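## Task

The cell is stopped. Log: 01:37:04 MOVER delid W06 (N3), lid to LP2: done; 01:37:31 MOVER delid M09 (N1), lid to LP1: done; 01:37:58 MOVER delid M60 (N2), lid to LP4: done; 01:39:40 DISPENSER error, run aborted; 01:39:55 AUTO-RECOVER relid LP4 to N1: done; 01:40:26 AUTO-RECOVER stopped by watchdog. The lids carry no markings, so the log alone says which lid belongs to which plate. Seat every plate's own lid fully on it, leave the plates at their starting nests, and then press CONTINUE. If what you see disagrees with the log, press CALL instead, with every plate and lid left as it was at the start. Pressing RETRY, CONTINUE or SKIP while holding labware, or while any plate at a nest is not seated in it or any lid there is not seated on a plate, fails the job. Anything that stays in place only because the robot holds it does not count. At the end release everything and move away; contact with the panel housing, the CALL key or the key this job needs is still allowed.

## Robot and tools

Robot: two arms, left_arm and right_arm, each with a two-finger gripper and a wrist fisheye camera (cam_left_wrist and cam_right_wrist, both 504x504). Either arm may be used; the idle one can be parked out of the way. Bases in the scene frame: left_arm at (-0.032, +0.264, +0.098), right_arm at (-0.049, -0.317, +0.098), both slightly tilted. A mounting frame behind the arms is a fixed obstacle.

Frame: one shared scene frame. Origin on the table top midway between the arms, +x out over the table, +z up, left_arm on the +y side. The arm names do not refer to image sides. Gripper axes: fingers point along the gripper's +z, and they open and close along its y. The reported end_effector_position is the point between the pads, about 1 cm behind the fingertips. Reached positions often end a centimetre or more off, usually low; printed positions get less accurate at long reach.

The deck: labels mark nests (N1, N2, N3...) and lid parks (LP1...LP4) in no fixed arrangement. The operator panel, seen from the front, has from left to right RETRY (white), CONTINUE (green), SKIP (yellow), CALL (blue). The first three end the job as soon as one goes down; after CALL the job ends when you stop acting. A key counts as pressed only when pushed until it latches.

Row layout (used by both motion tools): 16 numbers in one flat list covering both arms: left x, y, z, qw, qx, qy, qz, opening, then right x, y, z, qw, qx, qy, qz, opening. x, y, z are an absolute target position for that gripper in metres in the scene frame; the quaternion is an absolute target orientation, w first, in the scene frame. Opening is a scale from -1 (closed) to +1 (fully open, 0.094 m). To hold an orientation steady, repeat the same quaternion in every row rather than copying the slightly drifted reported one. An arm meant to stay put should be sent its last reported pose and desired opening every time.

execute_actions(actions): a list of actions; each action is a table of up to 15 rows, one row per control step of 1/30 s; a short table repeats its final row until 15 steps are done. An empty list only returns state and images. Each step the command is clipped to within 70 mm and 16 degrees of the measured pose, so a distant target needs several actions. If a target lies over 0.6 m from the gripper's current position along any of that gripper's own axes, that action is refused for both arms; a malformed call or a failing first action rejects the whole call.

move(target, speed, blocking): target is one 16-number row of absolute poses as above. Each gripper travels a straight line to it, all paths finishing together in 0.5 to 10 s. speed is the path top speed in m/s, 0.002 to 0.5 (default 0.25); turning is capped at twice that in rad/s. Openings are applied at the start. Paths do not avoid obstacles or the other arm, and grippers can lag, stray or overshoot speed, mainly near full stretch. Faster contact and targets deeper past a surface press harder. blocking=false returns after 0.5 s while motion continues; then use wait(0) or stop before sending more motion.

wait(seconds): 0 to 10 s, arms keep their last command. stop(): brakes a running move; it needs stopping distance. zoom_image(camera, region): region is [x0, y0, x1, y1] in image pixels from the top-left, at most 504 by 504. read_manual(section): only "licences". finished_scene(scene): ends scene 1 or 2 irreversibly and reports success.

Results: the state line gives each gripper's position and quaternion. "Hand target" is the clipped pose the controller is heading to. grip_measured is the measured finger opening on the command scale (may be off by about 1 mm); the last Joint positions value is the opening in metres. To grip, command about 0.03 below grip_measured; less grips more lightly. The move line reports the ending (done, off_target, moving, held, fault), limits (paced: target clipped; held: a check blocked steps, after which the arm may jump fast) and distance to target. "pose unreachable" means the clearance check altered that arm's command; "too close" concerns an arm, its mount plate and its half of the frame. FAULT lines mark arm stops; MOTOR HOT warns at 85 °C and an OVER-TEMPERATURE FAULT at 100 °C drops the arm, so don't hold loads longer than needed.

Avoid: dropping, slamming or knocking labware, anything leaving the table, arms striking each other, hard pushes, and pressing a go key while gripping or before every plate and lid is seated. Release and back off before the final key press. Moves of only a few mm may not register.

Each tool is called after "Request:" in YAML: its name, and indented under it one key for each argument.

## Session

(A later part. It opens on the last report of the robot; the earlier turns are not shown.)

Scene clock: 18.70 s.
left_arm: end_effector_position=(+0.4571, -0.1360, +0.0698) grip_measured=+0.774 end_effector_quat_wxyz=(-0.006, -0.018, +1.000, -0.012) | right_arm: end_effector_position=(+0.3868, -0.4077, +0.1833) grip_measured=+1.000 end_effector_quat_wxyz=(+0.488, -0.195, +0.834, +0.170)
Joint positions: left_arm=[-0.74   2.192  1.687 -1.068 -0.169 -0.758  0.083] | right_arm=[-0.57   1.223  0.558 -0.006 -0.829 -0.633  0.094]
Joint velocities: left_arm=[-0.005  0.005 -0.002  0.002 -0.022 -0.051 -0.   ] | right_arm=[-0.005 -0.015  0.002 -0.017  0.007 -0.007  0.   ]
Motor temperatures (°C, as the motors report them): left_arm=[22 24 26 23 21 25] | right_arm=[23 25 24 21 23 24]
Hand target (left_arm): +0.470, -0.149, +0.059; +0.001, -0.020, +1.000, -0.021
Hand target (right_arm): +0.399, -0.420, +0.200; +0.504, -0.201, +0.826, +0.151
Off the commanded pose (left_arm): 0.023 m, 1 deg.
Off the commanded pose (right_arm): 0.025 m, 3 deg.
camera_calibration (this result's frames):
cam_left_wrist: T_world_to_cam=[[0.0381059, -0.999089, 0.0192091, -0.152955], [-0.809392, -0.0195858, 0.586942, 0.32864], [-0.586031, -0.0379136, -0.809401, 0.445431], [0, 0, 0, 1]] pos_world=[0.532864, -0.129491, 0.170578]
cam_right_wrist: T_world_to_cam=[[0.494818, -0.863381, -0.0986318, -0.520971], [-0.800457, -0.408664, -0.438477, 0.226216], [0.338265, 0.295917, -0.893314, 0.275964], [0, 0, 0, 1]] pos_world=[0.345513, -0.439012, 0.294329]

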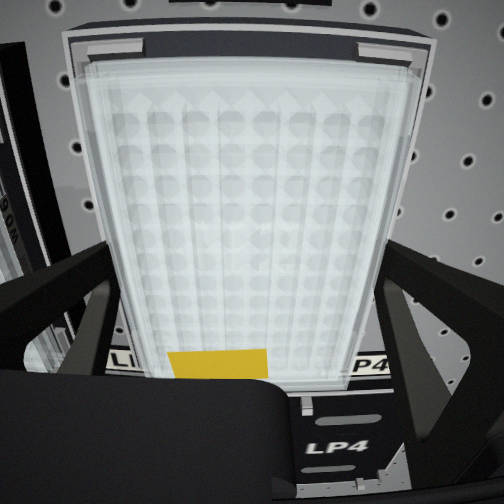

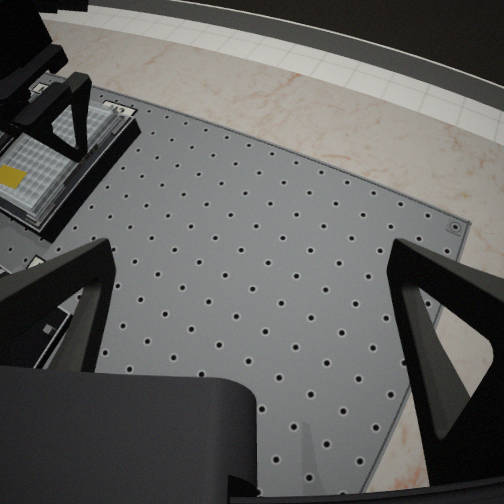

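The view matches the seated reference. Releasing and heading to LP1.

Request:
execute_actions:
  actions:
    - [[0.471,-0.150,0.058,0.001,-0.02,1,-0.021,1,0.4,-0.42,0.2,0.5,-0.2,0.82,0.15,1]]
    - [[0.472,-0.153,0.095,0.012,-0.02,1,-0.028,1,0.4,-0.42,0.2,0.5,-0.2,0.82,0.15,1]]
    - [[0.472,-0.153,0.112,0.012,-0.02,1,-0.028,1,0.4,-0.42,0.2,0.5,-0.2,0.82,0.15,1]]
    - [[0.46,-0.15,0.14,0.01,-0.02,1,-0.02,1,0.4,-0.42,0.2,0.5,-0.2,0.82,0.15,1]]

Request:
zoom_image:
  camera: "cam_right_wrist"
  region: [0,80,160,250]

Request:
move:
  target: [0.275,-0.066,0.10,0,0,1,0,1,0.4,-0.42,0.2,0.5,-0.2,0.82,0.15,1]

Request:
execute_actions:
  actions:
    - [[0.274,-0.064,0.07,-0.01,0,1,0.011,1,0.4,-0.42,0.2,0.5,-0.2,0.82,0.15,1]]
    - [[0.274,-0.063,0.048,-0.01,0,1,0.011,1,0.4,-0.42,0.2,0.5,-0.2,0.82,0.15,1]]

Scene clock: 20.93 s.
left_arm: end_effector_position=(+0.4454, -0.1376, +0.1141) grip_measured=+0.999 end_effector_quat_wxyz=(-0.008, -0.014, +1.000, -0.006) | right_arm: end_effector_position=(+0.3868, -0.4077, +0.1833) grip_measured=+1.000 end_effector_quat_wxyz=(+0.488, -0.195, +0.834, +0.170)
Joint positions: left_arm=[-0.769  2.132  1.702 -1.161 -0.174 -0.781  0.094] | right_arm=[-0.57   1.223  0.558 -0.006 -0.829 -0.633  0.094]
Joint velocities: left_arm=[-0.015  0.005 -0.002 -0.017  0.022 -0.007  0.   ] | right_arm=[-0.005 -0.015 -0.002  0.007 -0.037  0.007  0.   ]
Motor temperatures (°C, as the motors report them): left_arm=[22 24 27 23 21 25] | right_arm=[23 25 24 21 23 24]
Hand target (left_arm): +0.458, -0.149, +0.140; +0.010, -0.020, +1.000, -0.021
Hand target (right_arm): +0.399, -0.420, +0.200; +0.504, -0.201, +0.826, +0.151
Off the commanded pose (left_arm): 0.032 m, 3 deg.
Off the commanded pose (right_arm): 0.025 m, 3 deg.
camera_calibration (this result's frames):
cam_left_wrist: T_world_to_cam=[[0.0296295, -0.999535, 0.007223, -0.149854], [-0.806204, -0.0196255, 0.591312, 0.291215], [-0.590896, -0.0233435, -0.80641, 0.478214], [0, 0, 0, 1]] pos_world=[0.521794, -0.132906, 0.21452]
cam_right_wrist: T_world_to_cam=[[0.494818, -0.863381, -0.0986318, -0.520971], [-0.800457, -0.408664, -0.438477, 0.226216], [0.338265, 0.295917, -0.893314, 0.275964], [0, 0, 0, 1]] pos_world=[0.345513, -0.439012, 0.294329]

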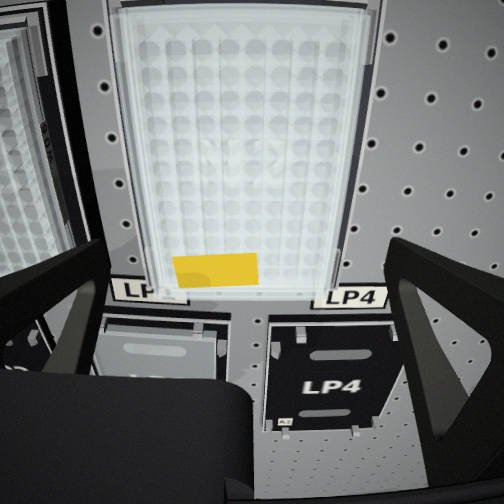

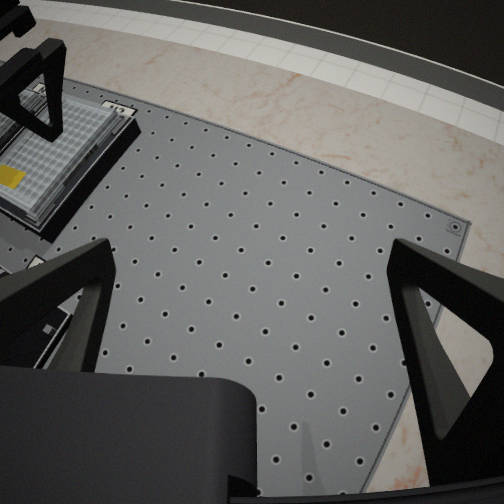

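Region (0, 80, 160, 250) of cam_right_wrist's 504x504 image, scaled by 2.965, with more detail than that image has; it fills the left 474 columns of this view, and the rest is white.

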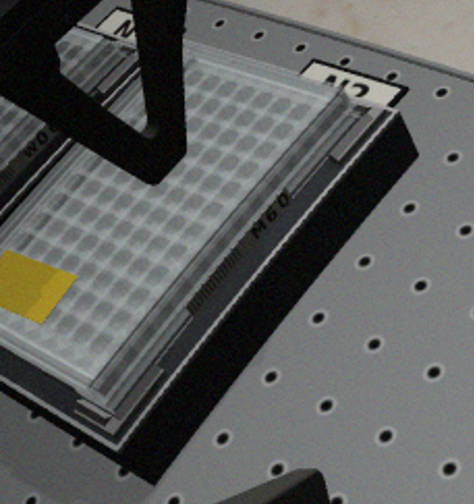

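Scene clock: 22.17 s.
left_arm: end_effector_position=(+0.2747, -0.0616, +0.0912) grip_measured=+0.999 end_effector_quat_wxyz=(-0.011, +0.007, +1.000, +0.009) | right_arm: end_effector_position=(+0.3868, -0.4077, +0.1833) grip_measured=+1.000 end_effector_quat_wxyz=(+0.488, -0.195, +0.834, +0.170)
Joint positions: left_arm=[-0.898  1.819  1.08  -0.901 -0.185 -0.877  0.094] | right_arm=[-0.57   1.223  0.558 -0.006 -0.829 -0.633  0.094]
Joint velocities: left_arm=[-0.024 -0.005  0.002 -0.002 -0.066 -0.007 -0.   ] | right_arm=[-0.005 -0.015 -0.002 -0.002 -0.037  0.066  0.   ]
Motor temperatures (°C, as the motors report them): left_arm=[22 24 27 23 21 25] | right_arm=[23 25 24 21 23 24]
Hand target (left_arm): +0.276, -0.065, +0.097; -0.001, +0.000, +1.000, -0.001
Hand target (right_arm): +0.399, -0.420, +0.200; +0.504, -0.201, +0.826, +0.151
Off the commanded pose (left_arm): 0.010 m, 2 deg.
Off the commanded pose (right_arm): 0.025 m, 3 deg.
move: off_target (right_arm)
camera_calibration (this result's frames):
cam_left_wrist: T_world_to_cam=[[-0.0109765, -0.999679, -0.0228558, -0.0548273], [-0.803201, -0.00480013, 0.595689, 0.168333], [-0.595607, 0.0248964, -0.80289, 0.364552], [0, 0, 0, 1]] pos_world=[0.351733, -0.0630777, 0.191168]
cam_right_wrist: T_world_to_cam=[[0.494818, -0.863381, -0.0986318, -0.520971], [-0.800457, -0.408664, -0.438477, 0.226216], [0.338265, 0.295917, -0.893314, 0.275964], [0, 0, 0, 1]] pos_world=[0.345513, -0.439012, 0.294329]

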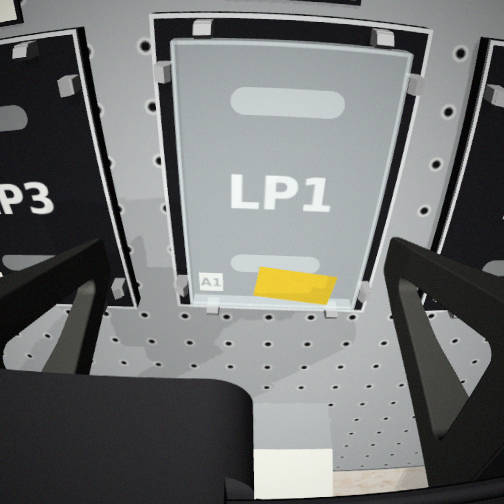

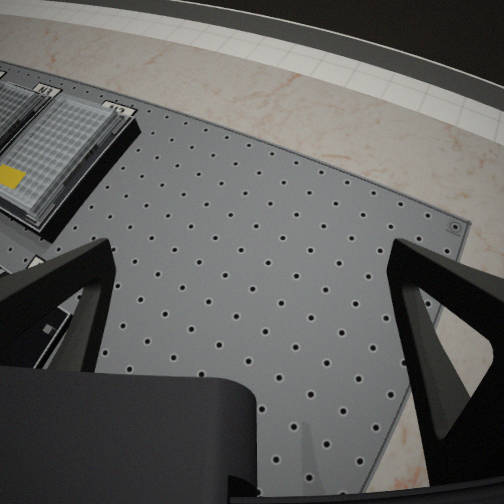

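Scene clock: 23.17 s.
left_arm: end_effector_position=(+0.2736, -0.0691, +0.0607) grip_measured=+0.999 end_effector_quat_wxyz=(-0.006, +0.005, +1.000, +0.004) | right_arm: end_effector_position=(+0.3868, -0.4077, +0.1833) grip_measured=+1.000 end_effector_quat_wxyz=(+0.488, -0.195, +0.834, +0.170)
Joint positions: left_arm=[-0.898  1.88   1.064 -0.81  -0.186 -0.877  0.094] | right_arm=[-0.57   1.223  0.558 -0.006 -0.829 -0.633  0.094]
Joint velocities: left_arm=[-0.015  0.005  0.002  0.007  0.081 -0.007  0.001] | right_arm=[-0.005 -0.015  0.002 -0.002  0.095  0.022  0.   ]
Motor temperatures (°C, as the motors report them): left_arm=[22 24 26 23 21 25] | right_arm=[23 25 24 21 23 24]
Hand target (left_arm): +0.274, -0.063, +0.048; -0.010, +0.000, +1.000, +0.011
Hand target (right_arm): +0.399, -0.420, +0.200; +0.504, -0.201, +0.826, +0.151
Off the commanded pose (left_arm): 0.014 m, 1 deg.
Off the commanded pose (right_arm): 0.025 m, 3 deg.
camera_calibration (this result's frames):
cam_left_wrist: T_world_to_cam=[[-0.00770402, -0.999887, -0.0129125, -0.0645734], [-0.809233, -0.00135173, 0.587486, 0.187962], [-0.587437, 0.0149752, -0.809131, 0.337098], [0, 0, 0, 1]] pos_world=[0.349632, -0.0693602, 0.161497]
cam_right_wrist: T_world_to_cam=[[0.494818, -0.863381, -0.0986318, -0.520971], [-0.800457, -0.408664, -0.438477, 0.226216], [0.338265, 0.295917, -0.893314, 0.275964], [0, 0, 0, 1]] pos_world=[0.345513, -0.439012, 0.294329]

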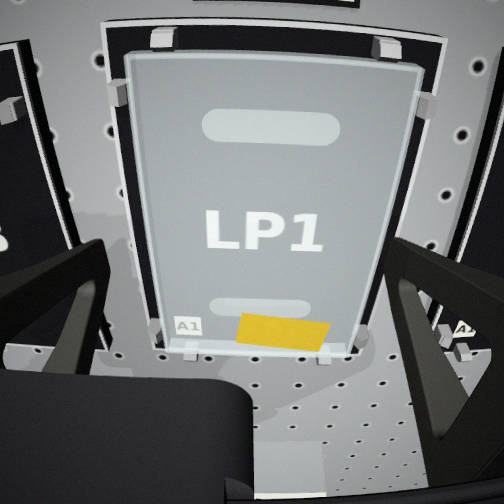

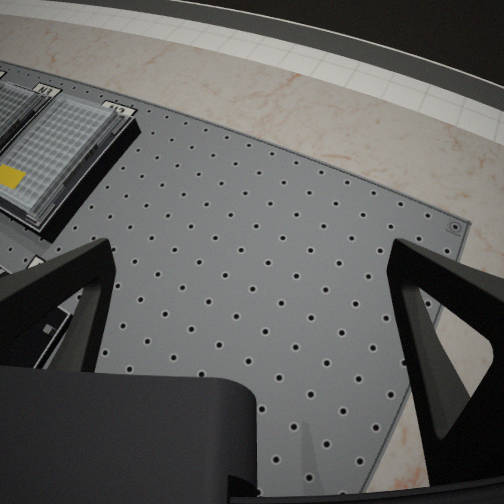

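Target y ≈ −0.0755, qx ≈ 0.02.

Request:
execute_actions:
  actions:
    - [[0.277,-0.068,0.043,-0.005,0.021,1,0.004,1,0.4,-0.42,0.2,0.5,-0.2,0.82,0.15,1]]
    - [[0.277,-0.069,0.039,-0.005,0.021,1,0.004,1,0.4,-0.42,0.2,0.5,-0.2,0.82,0.15,1]]

Scene clock: 24.23 s.
left_arm: end_effector_position=(+0.2769, -0.0749, +0.0549) grip_measured=+0.999 end_effector_quat_wxyz=(+0.001, +0.021, +1.000, -0.004) | right_arm: end_effector_position=(+0.3868, -0.4077, +0.1833) grip_measured=+1.000 end_effector_quat_wxyz=(+0.488, -0.195, +0.834, +0.170)
Joint positions: left_arm=[-0.898  1.893  1.064 -0.774 -0.186 -0.842  0.094] | right_arm=[-0.57   1.223  0.558 -0.006 -0.829 -0.633  0.094]
Joint velocities: left_arm=[ 0.005  0.005 -0.027 -0.017  0.007 -0.022  0.   ] | right_arm=[ 0.005  0.005 -0.002 -0.012  0.007  0.037  0.   ]
Motor temperatures (°C, as the motors report them): left_arm=[22 24 26 23 21 25] | right_arm=[23 25 25 21 23 24]
Hand target (left_arm): +0.277, -0.069, +0.039; -0.005, +0.021, +1.000, +0.004
Hand target (right_arm): +0.399, -0.420, +0.200; +0.504, -0.201, +0.826, +0.151
Off the commanded pose (left_arm): 0.017 m, 1 deg.
Off the commanded pose (right_arm): 0.025 m, 3 deg.
camera_calibration (this result's frames):
cam_left_wrist: T_world_to_cam=[[-0.0387806, -0.999238, 0.00431871, -0.0627119], [-0.817005, 0.034196, 0.575615, 0.1995], [-0.575325, 0.0187943, -0.817709, 0.331854], [0, 0, 0, 1]] pos_world=[0.351484, -0.0757232, 0.156796]
cam_right_wrist: T_world_to_cam=[[0.494818, -0.863381, -0.0986318, -0.520971], [-0.800457, -0.408664, -0.438477, 0.226216], [0.338265, 0.295917, -0.893314, 0.275964], [0, 0, 0, 1]] pos_world=[0.345513, -0.439012, 0.294329]

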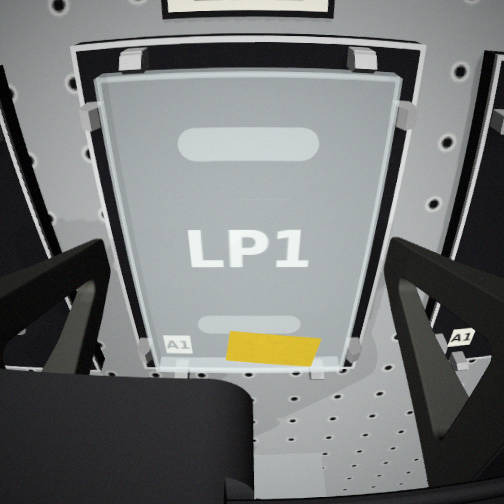

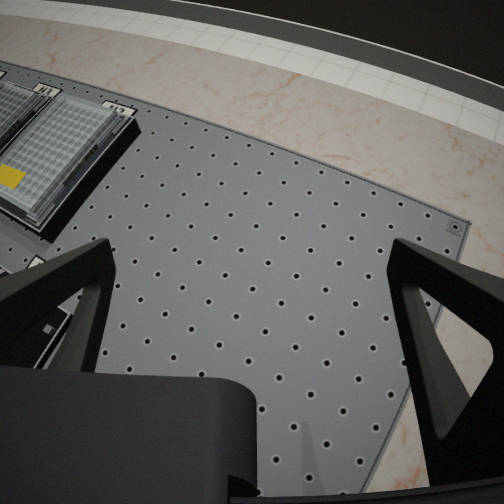

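Request:
execute_actions:
  actions:
    - [[0.276,-0.069,0.033,-0.008,0.021,1,0.007,1,0.4,-0.42,0.2,0.5,-0.2,0.82,0.15,1]]
    - [[0.275,-0.069,0.0265,-0.010,0.021,1,0.010,1,0.4,-0.42,0.2,0.5,-0.2,0.82,0.15,1]]
    - [[0.275,-0.069,0.0265,-0.010,0.021,1,0.010,0.75,0.4,-0.42,0.2,0.5,-0.2,0.82,0.15,1]]

Scene clock: 25.77 s.
left_arm: end_effector_position=(+0.2740, -0.0751, +0.0427) grip_measured=+0.771 end_effector_quat_wxyz=(-0.004, +0.022, +1.000, +0.001) | right_arm: end_effector_position=(+0.3868, -0.4077, +0.1833) grip_measured=+1.000 end_effector_quat_wxyz=(+0.488, -0.195, +0.834, +0.170)
Joint positions: left_arm=[-0.898  1.921  1.064 -0.76  -0.186 -0.842  0.083] | right_arm=[-0.57   1.223  0.558 -0.006 -0.829 -0.633  0.094]
Joint velocities: left_arm=[-0.005 -0.005 -0.002  0.017 -0.11   0.022  0.002] | right_arm=[-0.015  0.005  0.027 -0.007 -0.081  0.022  0.   ]
Motor temperatures (°C, as the motors report them): left_arm=[22 24 26 23 21 25] | right_arm=[23 25 25 21 23 24]
Hand target (left_arm): +0.275, -0.069, +0.027; -0.010, +0.021, +1.000, +0.010
Hand target (right_arm): +0.399, -0.420, +0.200; +0.504, -0.201, +0.826, +0.151
Off the commanded pose (left_arm): 0.017 m, 1 deg.
Off the commanded pose (right_arm): 0.025 m, 3 deg.
camera_calibration (this result's frames):
cam_left_wrist: T_world_to_cam=[[-0.0416034, -0.999112, -0.00659913, -0.0616939], [-0.811548, 0.029939, 0.583518, 0.202014], [-0.582803, 0.0296318, -0.812073, 0.322819], [0, 0, 0, 1]] pos_world=[0.349517, -0.0772529, 0.143867]
cam_right_wrist: T_world_to_cam=[[0.494818, -0.863381, -0.0986318, -0.520971], [-0.800457, -0.408664, -0.438477, 0.226216], [0.338265, 0.295917, -0.893314, 0.275964], [0, 0, 0, 1]] pos_world=[0.345513, -0.439012, 0.294329]

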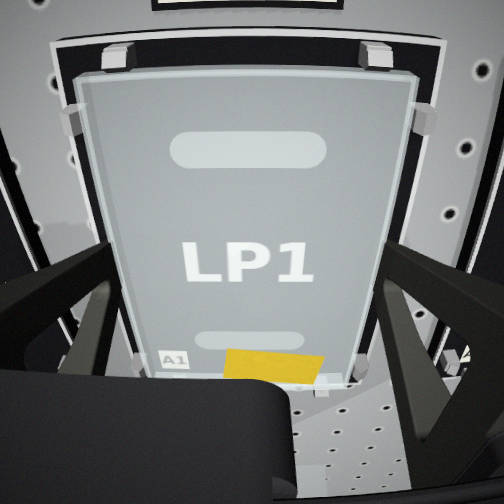

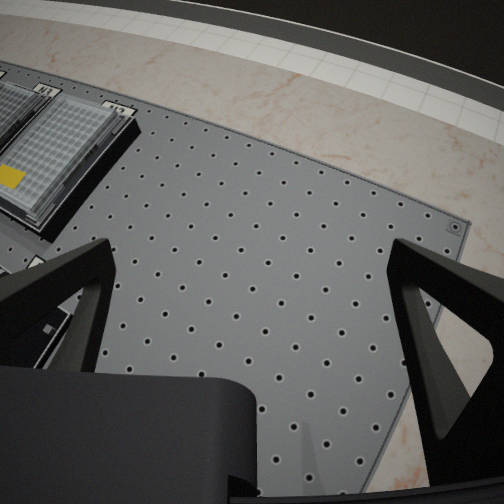

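Request:
execute_actions:
  actions:
    - [[0.284,-0.09,0.062,0.009,0.02,1,-0.014,0.75,0.4,-0.42,0.2,0.5,-0.2,0.82,0.15,1]]
    - [[0.284,-0.09,0.075,0.009,0.02,1,-0.014,0.75,0.4,-0.42,0.2,0.5,-0.2,0.82,0.15,1]]
    - [[0.284,-0.09,0.098,0.009,0.02,1,-0.014,0.75,0.4,-0.42,0.2,0.5,-0.2,0.82,0.15,1]]
    - [[0.284,-0.08,0.13,0.009,0.02,1,-0.014,0.75,0.4,-0.42,0.2,0.5,-0.2,0.82,0.15,1]]

Request:
move:
  target: [0.465,0.122,0.10,0,-0.018,1,0,0.75,0.4,-0.42,0.2,0.5,-0.2,0.82,0.15,1]
  speed: 0.18

Request:
execute_actions:
  actions:
    - [[0.462,0.125,0.078,-0.004,-0.018,1,0.001,0.75,0.4,-0.42,0.2,0.5,-0.2,0.82,0.15,1]]
    - [[0.460,0.1265,0.06,-0.006,-0.018,1,0.002,0.75,0.4,-0.42,0.2,0.5,-0.2,0.82,0.15,1]]

Scene clock: 27.97 s.
left_arm: end_effector_position=(+0.2744, -0.0637, +0.1131) grip_measured=+0.771 end_effector_quat_wxyz=(-0.003, +0.022, +1.000, -0.001) | right_arm: end_effector_position=(+0.3868, -0.4077, +0.1833) grip_measured=+1.000 end_effector_quat_wxyz=(+0.488, -0.195, +0.834, +0.170)
Joint positions: left_arm=[-0.911  1.773  1.083 -0.926 -0.184 -0.853  0.083] | right_arm=[-0.57   1.223  0.558 -0.006 -0.829 -0.633  0.094]
Joint velocities: left_arm=[-0.005 -0.005  0.007 -0.012  0.007 -0.007 -0.   ] | right_arm=[-0.015 -0.005 -0.007 -0.002 -0.022  0.007  0.   ]
Motor temperatures (°C, as the motors report them): left_arm=[22 24 26 23 21 25] | right_arm=[23 25 25 21 23 24]
Hand target (left_arm): +0.283, -0.079, +0.131; +0.009, +0.020, +1.000, -0.015
Hand target (right_arm): +0.399, -0.420, +0.200; +0.504, -0.201, +0.826, +0.151
Off the commanded pose (left_arm): 0.025 m, 2 deg.
Off the commanded pose (right_arm): 0.025 m, 3 deg.
camera_calibration (this result's frames):
cam_left_wrist: T_world_to_cam=[[-0.0420612, -0.999112, -0.0022896, -0.0501959], [-0.812603, 0.032876, 0.581889, 0.16155], [-0.581297, 0.0263355, -0.813265, 0.379331], [0, 0, 0, 1]] pos_world=[0.349669, -0.0654523, 0.214377]
cam_right_wrist: T_world_to_cam=[[0.494818, -0.863381, -0.0986318, -0.520971], [-0.800457, -0.408664, -0.438477, 0.226216], [0.338265, 0.295917, -0.893314, 0.275964], [0, 0, 0, 1]] pos_world=[0.345513, -0.439012, 0.294329]

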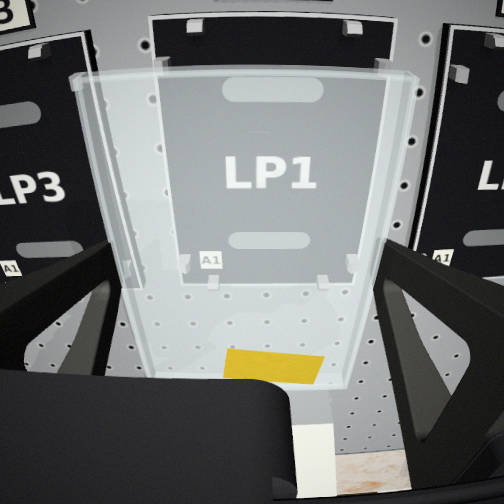

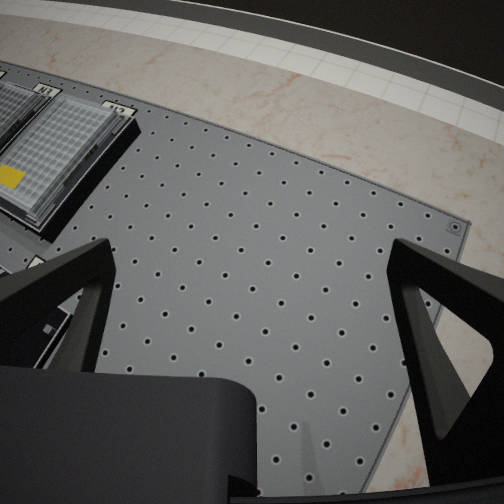

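Scene clock: 29.93 s.
left_arm: end_effector_position=(+0.4552, +0.1255, +0.1020) grip_measured=+0.771 end_effector_quat_wxyz=(+0.003, -0.024, +1.000, +0.004) | right_arm: end_effector_position=(+0.3868, -0.4077, +0.1833) grip_measured=+1.000 end_effector_quat_wxyz=(+0.488, -0.195, +0.834, +0.170)
Joint positions: left_arm=[-0.369  1.774  1.211 -0.942 -0.194 -0.393  0.083] | right_arm=[-0.57   1.223  0.558 -0.006 -0.829 -0.633  0.094]
Joint velocities: left_arm=[-0.005 -0.005 -0.012 -0.007  0.022 -0.051  0.   ] | right_arm=[-0.005  0.005 -0.012 -0.012  0.037 -0.051  0.   ]
Motor temperatures (°C, as the motors report them): left_arm=[22 24 26 23 21 25] | right_arm=[23 25 25 21 23 24]
Hand target (left_arm): +0.468, +0.121, +0.101; +0.001, -0.018, +1.000, +0.003
Hand target (right_arm): +0.399, -0.420, +0.200; +0.504, -0.201, +0.826, +0.151
Off the commanded pose (left_arm): 0.011 m, 1 deg.
Off the commanded pose (right_arm): 0.025 m, 3 deg.
move: off_target (left_arm, right_arm)
camera_calibration (this result's frames):
cam_left_wrist: T_world_to_cam=[[0.0509228, -0.99863, -0.0120779, 0.105084], [-0.819118, -0.0486816, 0.571556, 0.322955], [-0.571361, -0.019212, -0.820474, 0.472444], [0, 0, 0, 1]] pos_world=[0.529123, 0.129738, 0.204311]
cam_right_wrist: T_world_to_cam=[[0.494818, -0.863381, -0.0986318, -0.520971], [-0.800457, -0.408664, -0.438477, 0.226216], [0.338265, 0.295917, -0.893314, 0.275964], [0, 0, 0, 1]] pos_world=[0.345513, -0.439012, 0.294329]

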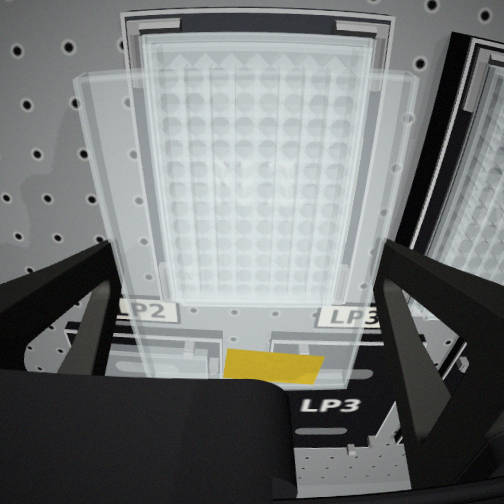

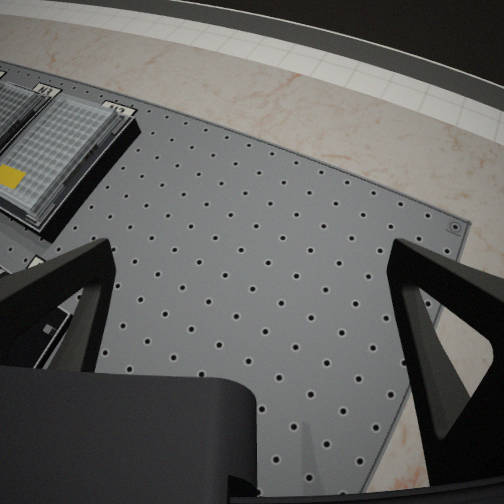

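Scene clock: 30.93 s.
left_arm: end_effector_position=(+0.4603, +0.1224, +0.0753) grip_measured=+0.771 end_effector_quat_wxyz=(+0.001, -0.018, +1.000, +0.001) | right_arm: end_effector_position=(+0.3868, -0.4077, +0.1833) grip_measured=+1.000 end_effector_quat_wxyz=(+0.488, -0.195, +0.834, +0.170)
Joint positions: left_arm=[-0.359  1.829  1.211 -0.886 -0.186 -0.371  0.083] | right_arm=[-0.57   1.223  0.558 -0.006 -0.829 -0.633  0.094]
Joint velocities: left_arm=[-0.015  0.005 -0.017 -0.002  0.022 -0.007 -0.   ] | right_arm=[ 0.005 -0.005 -0.012 -0.002  0.051 -0.081  0.   ]
Motor temperatures (°C, as the motors report them): left_arm=[22 24 26 23 21 25] | right_arm=[23 25 25 21 23 24]
Hand target (left_arm): +0.460, +0.126, +0.060; -0.006, -0.018, +1.000, +0.002
Hand target (right_arm): +0.399, -0.420, +0.200; +0.504, -0.201, +0.826, +0.151
Off the commanded pose (left_arm): 0.016 m, 1 deg.
Off the commanded pose (right_arm): 0.025 m, 3 deg.
camera_calibration (this result's frames):
cam_left_wrist: T_world_to_cam=[[0.0389349, -0.999224, -0.00588258, 0.106525], [-0.817372, -0.0352343, 0.575032, 0.339537], [-0.574793, -0.0175806, -0.81811, 0.454579], [0, 0, 0, 1]] pos_world=[0.53467, 0.126397, 0.177277]
cam_right_wrist: T_world_to_cam=[[0.494818, -0.863381, -0.0986318, -0.520971], [-0.800457, -0.408664, -0.438477, 0.226216], [0.338265, 0.295917, -0.893314, 0.275964], [0, 0, 0, 1]] pos_world=[0.345513, -0.439012, 0.294329]

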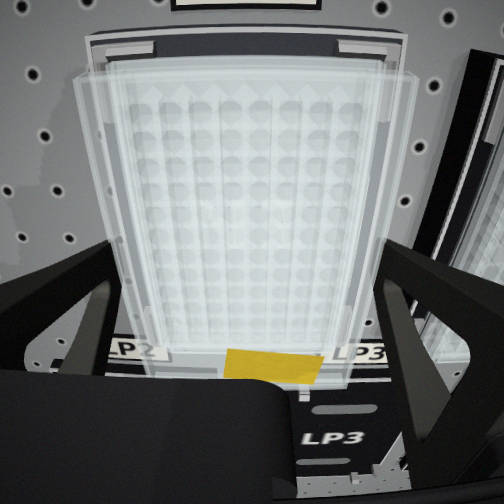

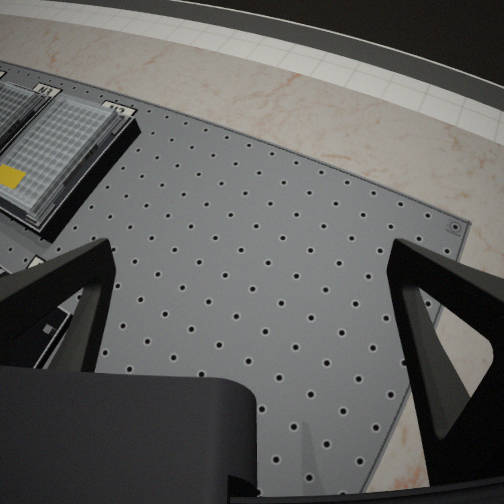

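Request:
execute_actions:
  actions:
    - [[0.4575,0.1272,0.049,-0.015,-0.018,1,0.005,0.75,0.4,-0.42,0.2,0.5,-0.2,0.82,0.15,1]]

Request:
execute_actions:
  actions:
    - [[0.4575,0.1272,0.045,-0.017,-0.018,1,0.0055,0.75,0.4,-0.42,0.2,0.5,-0.2,0.82,0.15,1]]

Scene clock: 31.53 s.
left_arm: end_effector_position=(+0.4574, +0.1223, +0.0640) grip_measured=+0.771 end_effector_quat_wxyz=(-0.008, -0.017, +1.000, +0.004) | right_arm: end_effector_position=(+0.3868, -0.4077, +0.1833) grip_measured=+1.000 end_effector_quat_wxyz=(+0.488, -0.195, +0.834, +0.170)
Joint positions: left_arm=[-0.357  1.852  1.211 -0.883 -0.186 -0.37   0.083] | right_arm=[-0.57   1.223  0.558 -0.006 -0.829 -0.633  0.094]
Joint velocities: left_arm=[ 0.015 -0.015  0.012 -0.007  0.022 -0.037  0.001] | right_arm=[-0.005 -0.015 -0.017 -0.017  0.007  0.007  0.   ]
Motor temperatures (°C, as the motors report them): left_arm=[22 24 26 23 21 25] | right_arm=[23 25 25 21 23 24]
Hand target (left_arm): +0.458, +0.127, +0.049; -0.015, -0.018, +1.000, +0.005
Hand target (right_arm): +0.399, -0.420, +0.200; +0.504, -0.201, +0.826, +0.151
Off the commanded pose (left_arm): 0.016 m, 1 deg.
Off the commanded pose (right_arm): 0.025 m, 3 deg.
camera_calibration (this result's frames):
cam_left_wrist: T_world_to_cam=[[0.0358631, -0.99927, -0.013196, 0.108291], [-0.806572, -0.0367385, 0.589993, 0.337936], [-0.590047, -0.0105155, -0.8073, 0.44903], [0, 0, 0, 1]] pos_world=[0.533635, 0.125349, 0.16455]
cam_right_wrist: T_world_to_cam=[[0.494818, -0.863381, -0.0986318, -0.520971], [-0.800457, -0.408664, -0.438477, 0.226216], [0.338265, 0.295917, -0.893314, 0.275964], [0, 0, 0, 1]] pos_world=[0.345513, -0.439012, 0.294329]

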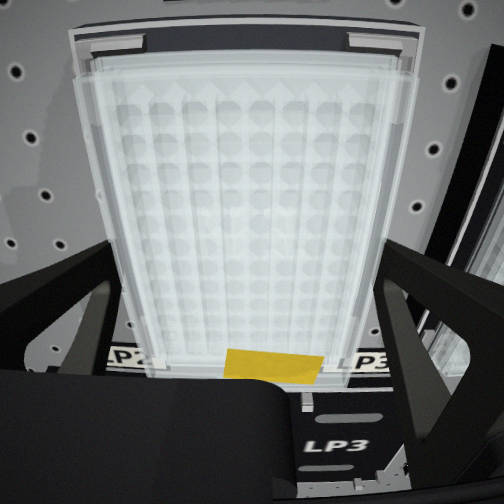

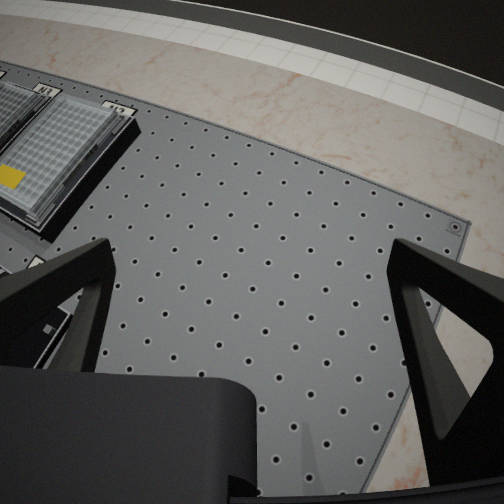

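Scene clock: 32.03 s.
left_arm: end_effector_position=(+0.4577, +0.1227, +0.0620) grip_measured=+0.771 end_effector_quat_wxyz=(-0.008, -0.017, +1.000, +0.004) | right_arm: end_effector_position=(+0.3868, -0.4077, +0.1833) grip_measured=+1.000 end_effector_quat_wxyz=(+0.488, -0.195, +0.834, +0.170)
Joint positions: left_arm=[-0.355  1.856  1.211 -0.879 -0.186 -0.369  0.083] | right_arm=[-0.57   1.223  0.558 -0.006 -0.829 -0.633  0.094]
Joint velocities: left_arm=[-0.005 -0.015  0.002 -0.012 -0.081  0.066 -0.   ] | right_arm=[-0.005  0.005  0.017 -0.012 -0.066 -0.037  0.   ]
Motor temperatures (°C, as the motors report them): left_arm=[22 24 26 23 21 25] | right_arm=[23 25 25 21 23 24]
Hand target (left_arm): +0.457, +0.127, +0.045; -0.017, -0.018, +1.000, +0.006
Hand target (right_arm): +0.399, -0.420, +0.200; +0.504, -0.201, +0.826, +0.151
Off the commanded pose (left_arm): 0.018 m, 1 deg.
Off the commanded pose (right_arm): 0.025 m, 3 deg.
camera_calibration (this result's frames):
cam_left_wrist: T_world_to_cam=[[0.0369034, -0.999236, -0.0128487, 0.108159], [-0.806001, -0.0373628, 0.590733, 0.339149], [-0.590762, -0.011444, -0.806765, 0.448028], [0, 0, 0, 1]] pos_world=[0.534041, 0.125875, 0.162496]
cam_right_wrist: T_world_to_cam=[[0.494818, -0.863381, -0.0986318, -0.520971], [-0.800457, -0.408664, -0.438477, 0.226216], [0.338265, 0.295917, -0.893314, 0.275964], [0, 0, 0, 1]] pos_world=[0.345513, -0.439012, 0.294329]

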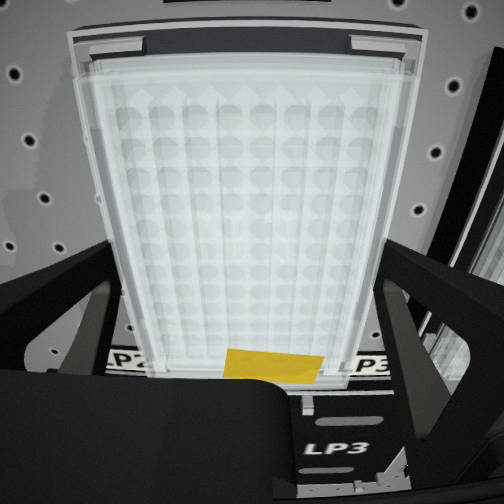

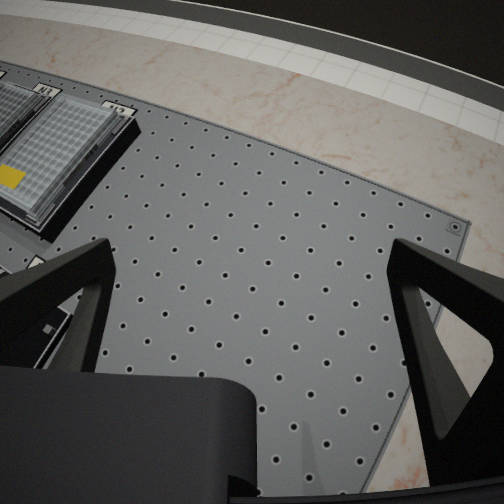

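Request:
execute_actions:
  actions:
    - [[0.458,0.1265,0.041,-0.019,-0.018,1,0.006,0.75,0.4,-0.42,0.2,0.5,-0.2,0.82,0.15,1]]
    - [[0.458,0.1265,0.043,-0.018,-0.018,1,0.006,1,0.4,-0.42,0.2,0.5,-0.2,0.82,0.15,1]]

Request:
execute_actions:
  actions:
    - [[0.474,0.114,0.082,0.012,-0.018,1,-0.004,1,0.4,-0.42,0.2,0.5,-0.2,0.82,0.15,1]]
    - [[0.474,0.114,0.10,0.014,-0.018,1,-0.004,1,0.4,-0.42,0.2,0.5,-0.2,0.82,0.15,1]]
    - [[0.465,0.114,0.13,0.014,-0.018,1,-0.004,1,0.4,-0.42,0.2,0.5,-0.2,0.82,0.15,1]]

Request:
move:
  target: [0.27,0.188,0.10,0,0,1,0,1,0.36,-0.27,0.13,0.64,-0.3,0.64,0.3,1]

Request:
execute_actions:
  actions:
    - [[0.27,0.19,0.07,-0.013,0,1,0.004,1,0.36,-0.27,0.13,0.64,-0.3,0.64,0.3,1]]
    - [[0.27,0.19,0.052,-0.013,0,1,0.004,1,0.36,-0.27,0.13,0.64,-0.3,0.64,0.3,1]]

Request:
zoom_image:
  camera: "cam_right_wrist"
  region: [30,110,350,330]

Scene clock: 33.23 s.
left_arm: end_effector_position=(+0.4575, +0.1221, +0.0574) grip_measured=+0.999 end_effector_quat_wxyz=(-0.010, -0.017, +1.000, +0.005) | right_arm: end_effector_position=(+0.3868, -0.4077, +0.1833) grip_measured=+1.000 end_effector_quat_wxyz=(+0.488, -0.195, +0.834, +0.170)
Joint positions: left_arm=[-0.354  1.866  1.211 -0.873 -0.186 -0.369  0.094] | right_arm=[-0.57   1.223  0.558 -0.006 -0.829 -0.633  0.094]
Joint velocities: left_arm=[-0.005 -0.005 -0.012  0.002 -0.007 -0.007 -0.   ] | right_arm=[ 0.005 -0.015 -0.012 -0.002 -0.022  0.022  0.   ]
Motor temperatures (°C, as the motors report them): left_arm=[22 24 26 23 21 25] | right_arm=[23 25 25 21 23 24]
Hand target (left_arm): +0.458, +0.127, +0.043; -0.018, -0.018, +1.000, +0.006
Hand target (right_arm): +0.399, -0.420, +0.200; +0.504, -0.201, +0.826, +0.151
Off the commanded pose (left_arm): 0.015 m, 1 deg.
Off the commanded pose (right_arm): 0.025 m, 3 deg.
camera_calibration (this result's frames):
cam_left_wrist: T_world_to_cam=[[0.0363011, -0.999243, -0.0139682, 0.10783], [-0.804307, -0.0375092, 0.593029, 0.340773], [-0.593104, -0.0102929, -0.80506, 0.445064], [0, 0, 0, 1]] pos_world=[0.534141, 0.125112, 0.157722]
cam_right_wrist: T_world_to_cam=[[0.494818, -0.863381, -0.0986318, -0.520971], [-0.800457, -0.408664, -0.438477, 0.226216], [0.338265, 0.295917, -0.893314, 0.275964], [0, 0, 0, 1]] pos_world=[0.345513, -0.439012, 0.294329]

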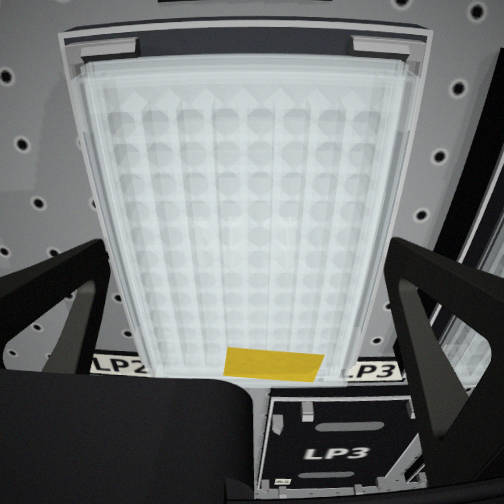

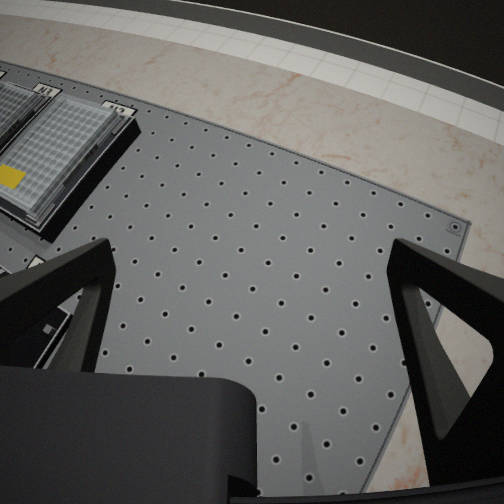

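Scene clock: 34.73 s.
left_arm: end_effector_position=(+0.4482, +0.1216, +0.1118) grip_measured=+0.999 end_effector_quat_wxyz=(-0.003, -0.014, +1.000, +0.002) | right_arm: end_effector_position=(+0.3868, -0.4077, +0.1833) grip_measured=+1.000 end_effector_quat_wxyz=(+0.488, -0.195, +0.834, +0.170)
Joint positions: left_arm=[-0.381  1.755  1.211 -0.974 -0.186 -0.387  0.094] | right_arm=[-0.57   1.223  0.558 -0.006 -0.829 -0.633  0.094]
Joint velocities: left_arm=[-0.005 -0.005 -0.002 -0.007 -0.007 -0.022 -0.001] | right_arm=[-0.015  0.005 -0.002 -0.007 -0.051 -0.037  0.   ]
Motor temperatures (°C, as the motors report them): left_arm=[22 24 26 23 21 25] | right_arm=[23 25 25 21 23 24]
Hand target (left_arm): +0.463, +0.114, +0.131; +0.014, -0.018, +1.000, -0.005
Hand target (right_arm): +0.399, -0.420, +0.200; +0.504, -0.201, +0.826, +0.151
Off the commanded pose (left_arm): 0.026 m, 2 deg.
Off the commanded pose (right_arm): 0.025 m, 3 deg.
camera_calibration (this result's frames):
cam_left_wrist: T_world_to_cam=[[0.0298463, -0.999526, -0.00753377, 0.110685], [-0.811943, -0.0286395, 0.583034, 0.304518], [-0.582974, -0.0112844, -0.812413, 0.479733], [0, 0, 0, 1]] pos_world=[0.523619, 0.124768, 0.213031]
cam_right_wrist: T_world_to_cam=[[0.494818, -0.863381, -0.0986318, -0.520971], [-0.800457, -0.408664, -0.438477, 0.226216], [0.338265, 0.295917, -0.893314, 0.275964], [0, 0, 0, 1]] pos_world=[0.345513, -0.439012, 0.294329]

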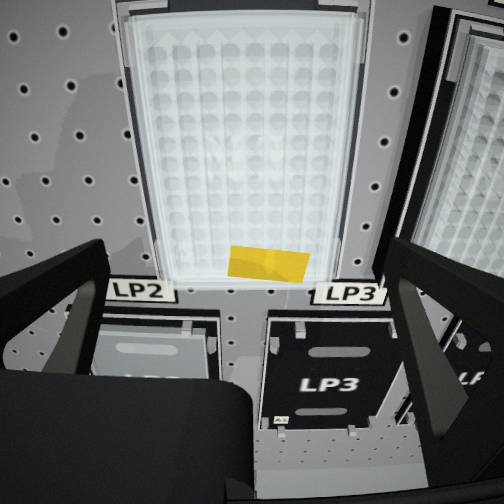

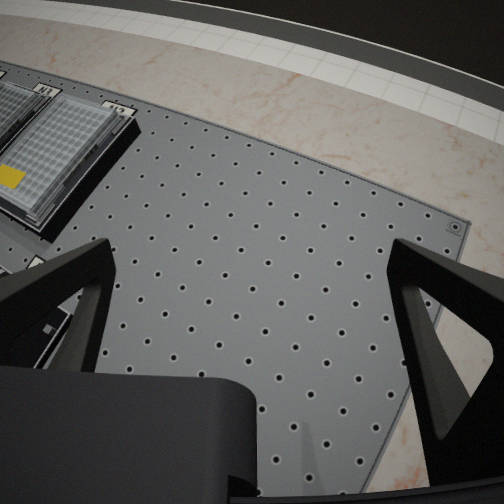

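Scene clock: 36.57 s.
left_arm: end_effector_position=(+0.2679, +0.1867, +0.0962) grip_measured=+0.999 end_effector_quat_wxyz=(-0.010, +0.004, +1.000, +0.004) | right_arm: end_effector_position=(+0.3605, -0.2737, +0.1338) grip_measured=+1.000 end_effector_quat_wxyz=(+0.645, -0.302, +0.639, +0.290)
Joint positions: left_arm=[-0.379  1.359  0.647 -0.82  -0.186 -0.353  0.094] | right_arm=[-0.359  1.875  0.371  1.471 -1.127 -0.244  0.094]
Joint velocities: left_arm=[-0.015 -0.015 -0.007 -0.007 -0.051 -0.007 -0.001] | right_arm=[-0.005 -0.005  0.002  0.002  0.022 -0.007  0.   ]
Motor temperatures (°C, as the motors report them): left_arm=[22 24 26 23 21 25] | right_arm=[23 25 25 21 23 24]
Hand target (left_arm): +0.271, +0.190, +0.097; +0.000, -0.000, +1.000, +0.000
Hand target (right_arm): +0.361, -0.270, +0.129; +0.642, -0.299, +0.640, +0.298
Off the commanded pose (left_arm): 0.005 m, 1 deg.
Off the commanded pose (right_arm): 0.005 m, 1 deg.
move: done
camera_calibration (this result's frames):
cam_left_wrist: T_world_to_cam=[[-0.00496302, -0.999911, -0.012353, 0.190893], [-0.804529, -0.00334391, 0.593903, 0.161261], [-0.593892, 0.0128859, -0.804442, 0.360305], [0, 0, 0, 1]] pos_world=[0.344669, 0.186772, 0.196429]
cam_right_wrist: T_world_to_cam=[[0.764589, -0.644295, 0.0169545, -0.449942], [-0.367496, -0.457418, -0.809762, 0.118484], [0.529482, 0.612905, -0.586513, 0.177798], [0, 0, 0, 1]] pos_world=[0.293422, -0.344672, 0.207853]

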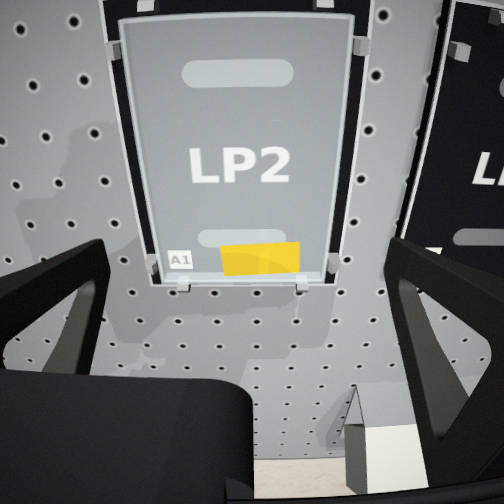

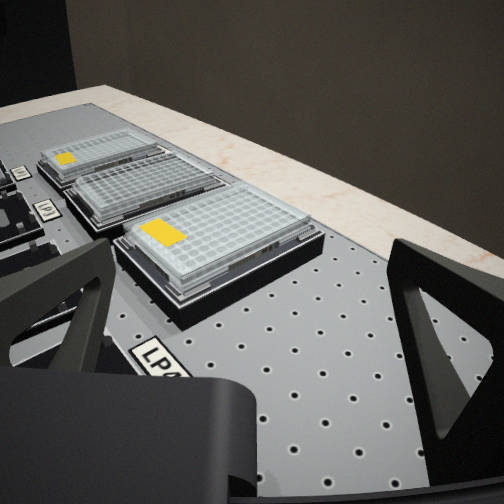

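Scene clock: 37.57 s.
left_arm: end_effector_position=(+0.2733, +0.1863, +0.0599) grip_measured=+0.999 end_effector_quat_wxyz=(-0.007, +0.000, +1.000, +0.004) | right_arm: end_effector_position=(+0.3603, -0.2736, +0.1338) grip_measured=+1.000 end_effector_quat_wxyz=(+0.645, -0.303, +0.639, +0.291)
Joint positions: left_arm=[-0.353  1.462  0.623 -0.683 -0.186 -0.332  0.094] | right_arm=[-0.359  1.875  0.371  1.471 -1.128 -0.244  0.094]
Joint velocities: left_arm=[ 0.005 -0.005 -0.007 -0.017 -0.007  0.007 -0.001] | right_arm=[-0.005  0.005  0.002 -0.012  0.066 -0.007  0.   ]
Motor temperatures (°C, as the motors report them): left_arm=[22 24 26 23 21 25] | right_arm=[23 25 25 21 23 24]
Hand target (left_arm): +0.270, +0.190, +0.052; -0.013, +0.000, +1.000, +0.004
Hand target (right_arm): +0.360, -0.270, +0.130; +0.640, -0.300, +0.640, +0.300
Off the commanded pose (left_arm): 0.009 m, 1 deg.
Off the commanded pose (right_arm): 0.005 m, 1 deg.
camera_calibration (this result's frames):
cam_left_wrist: T_world_to_cam=[[0.00160935, -0.999933, -0.0114777, 0.188213], [-0.808139, -0.00806078, 0.588937, 0.189405], [-0.58899, 0.0083278, -0.808098, 0.334004], [0, 0, 0, 1]] pos_world=[0.349487, 0.186945, 0.16052]
cam_right_wrist: T_world_to_cam=[[0.765304, -0.643445, 0.0169568, -0.449776], [-0.366851, -0.457671, -0.809912, 0.118241], [0.528895, 0.613608, -0.586306, 0.178201], [0, 0, 0, 1]] pos_world=[0.293343, -0.344637, 0.207872]

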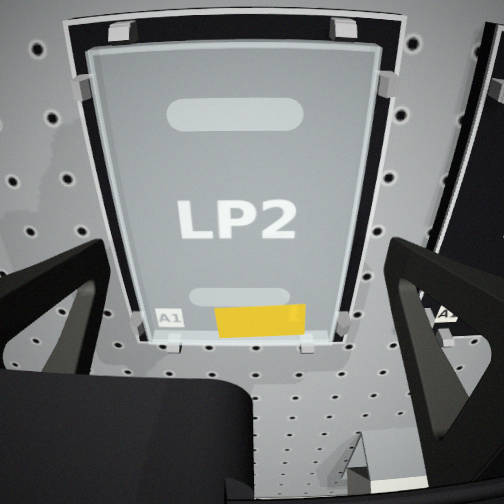

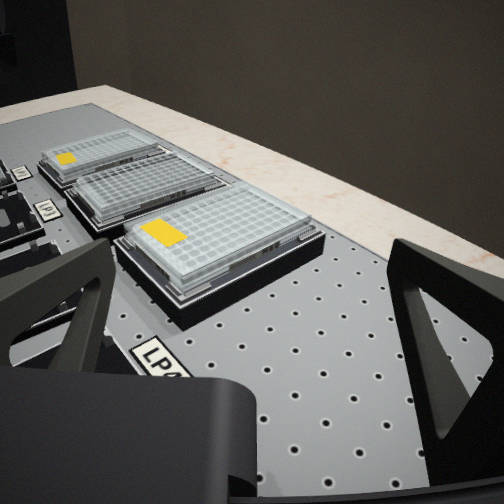

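Region (30, 110, 350, 330) of cam_right_wrist's 504x504 image, scaled by 1.575, with more detail than that image has; it fills the top 346 rows of this view, and the rest is white.

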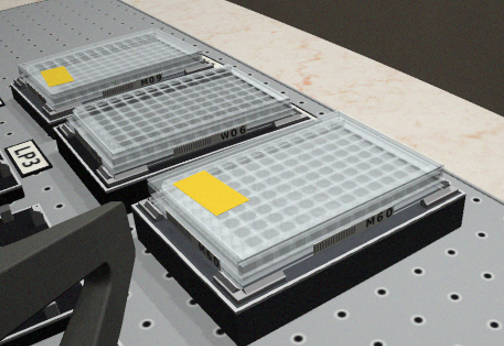

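Request:
execute_actions:
  actions:
    - [[0.272,0.195,0.043,-0.011,-0.002,1,0.002,1,0.36,-0.27,0.13,0.64,-0.3,0.64,0.3,1]]
    - [[0.273,0.195,0.036,-0.011,-0.002,1,0.002,1,0.36,-0.27,0.13,0.64,-0.3,0.64,0.3,1]]
    - [[0.273,0.195,0.03,-0.012,-0.002,1,0.002,1,0.36,-0.27,0.13,0.64,-0.3,0.64,0.3,1]]

Scene clock: 39.13 s.
left_arm: end_effector_position=(+0.2786, +0.1910, +0.0396) grip_measured=+0.999 end_effector_quat_wxyz=(-0.003, -0.002, +1.000, +0.001) | right_arm: end_effector_position=(+0.3603, -0.2736, +0.1339) grip_measured=+1.000 end_effector_quat_wxyz=(+0.645, -0.303, +0.639, +0.291)
Joint positions: left_arm=[-0.32   1.519  0.612 -0.599 -0.181 -0.301  0.094] | right_arm=[-0.359  1.875  0.371  1.471 -1.128 -0.244  0.094]
Joint velocities: left_arm=[-0.024 -0.005 -0.017  0.002 -0.007  0.037 -0.   ] | right_arm=[-0.005  0.005  0.007 -0.017 -0.007 -0.007  0.   ]
Motor temperatures (°C, as the motors report them): left_arm=[22 24 26 23 21 25] | right_arm=[23 25 24 21 23 24]
Hand target (left_arm): +0.273, +0.195, +0.030; -0.012, -0.002, +1.000, +0.002
Hand target (right_arm): +0.360, -0.270, +0.130; +0.640, -0.300, +0.640, +0.300
Off the commanded pose (left_arm): 0.012 m, 1 deg.
Off the commanded pose (right_arm): 0.005 m, 1 deg.
camera_calibration (this result's frames):
cam_left_wrist: T_world_to_cam=[[0.00631362, -0.999961, -0.00621656, 0.191107], [-0.81317, -0.00875218, 0.581961, 0.207433], [-0.581993, 0.00138084, -0.813193, 0.320312], [0, 0, 0, 1]] pos_world=[0.353891, 0.192473, 0.140945]
cam_right_wrist: T_world_to_cam=[[0.765543, -0.643162, 0.0169577, -0.449721], [-0.366636, -0.457755, -0.809962, 0.11816], [0.528699, 0.613843, -0.586238, 0.178336], [0, 0, 0, 1]] pos_world=[0.293316, -0.344625, 0.207878]

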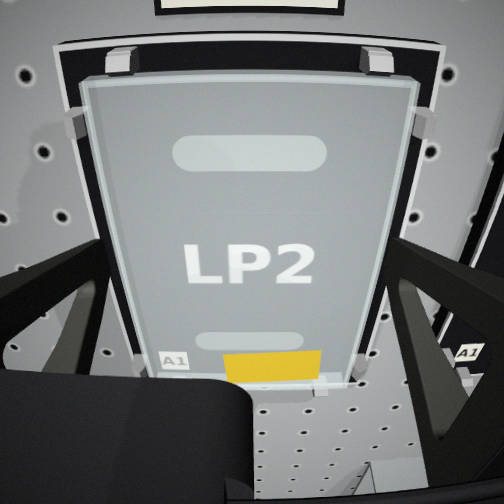

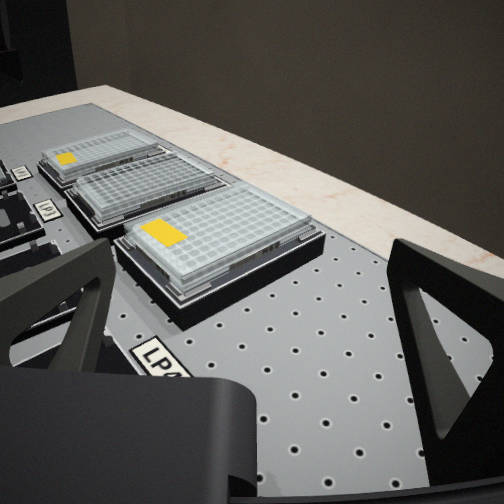

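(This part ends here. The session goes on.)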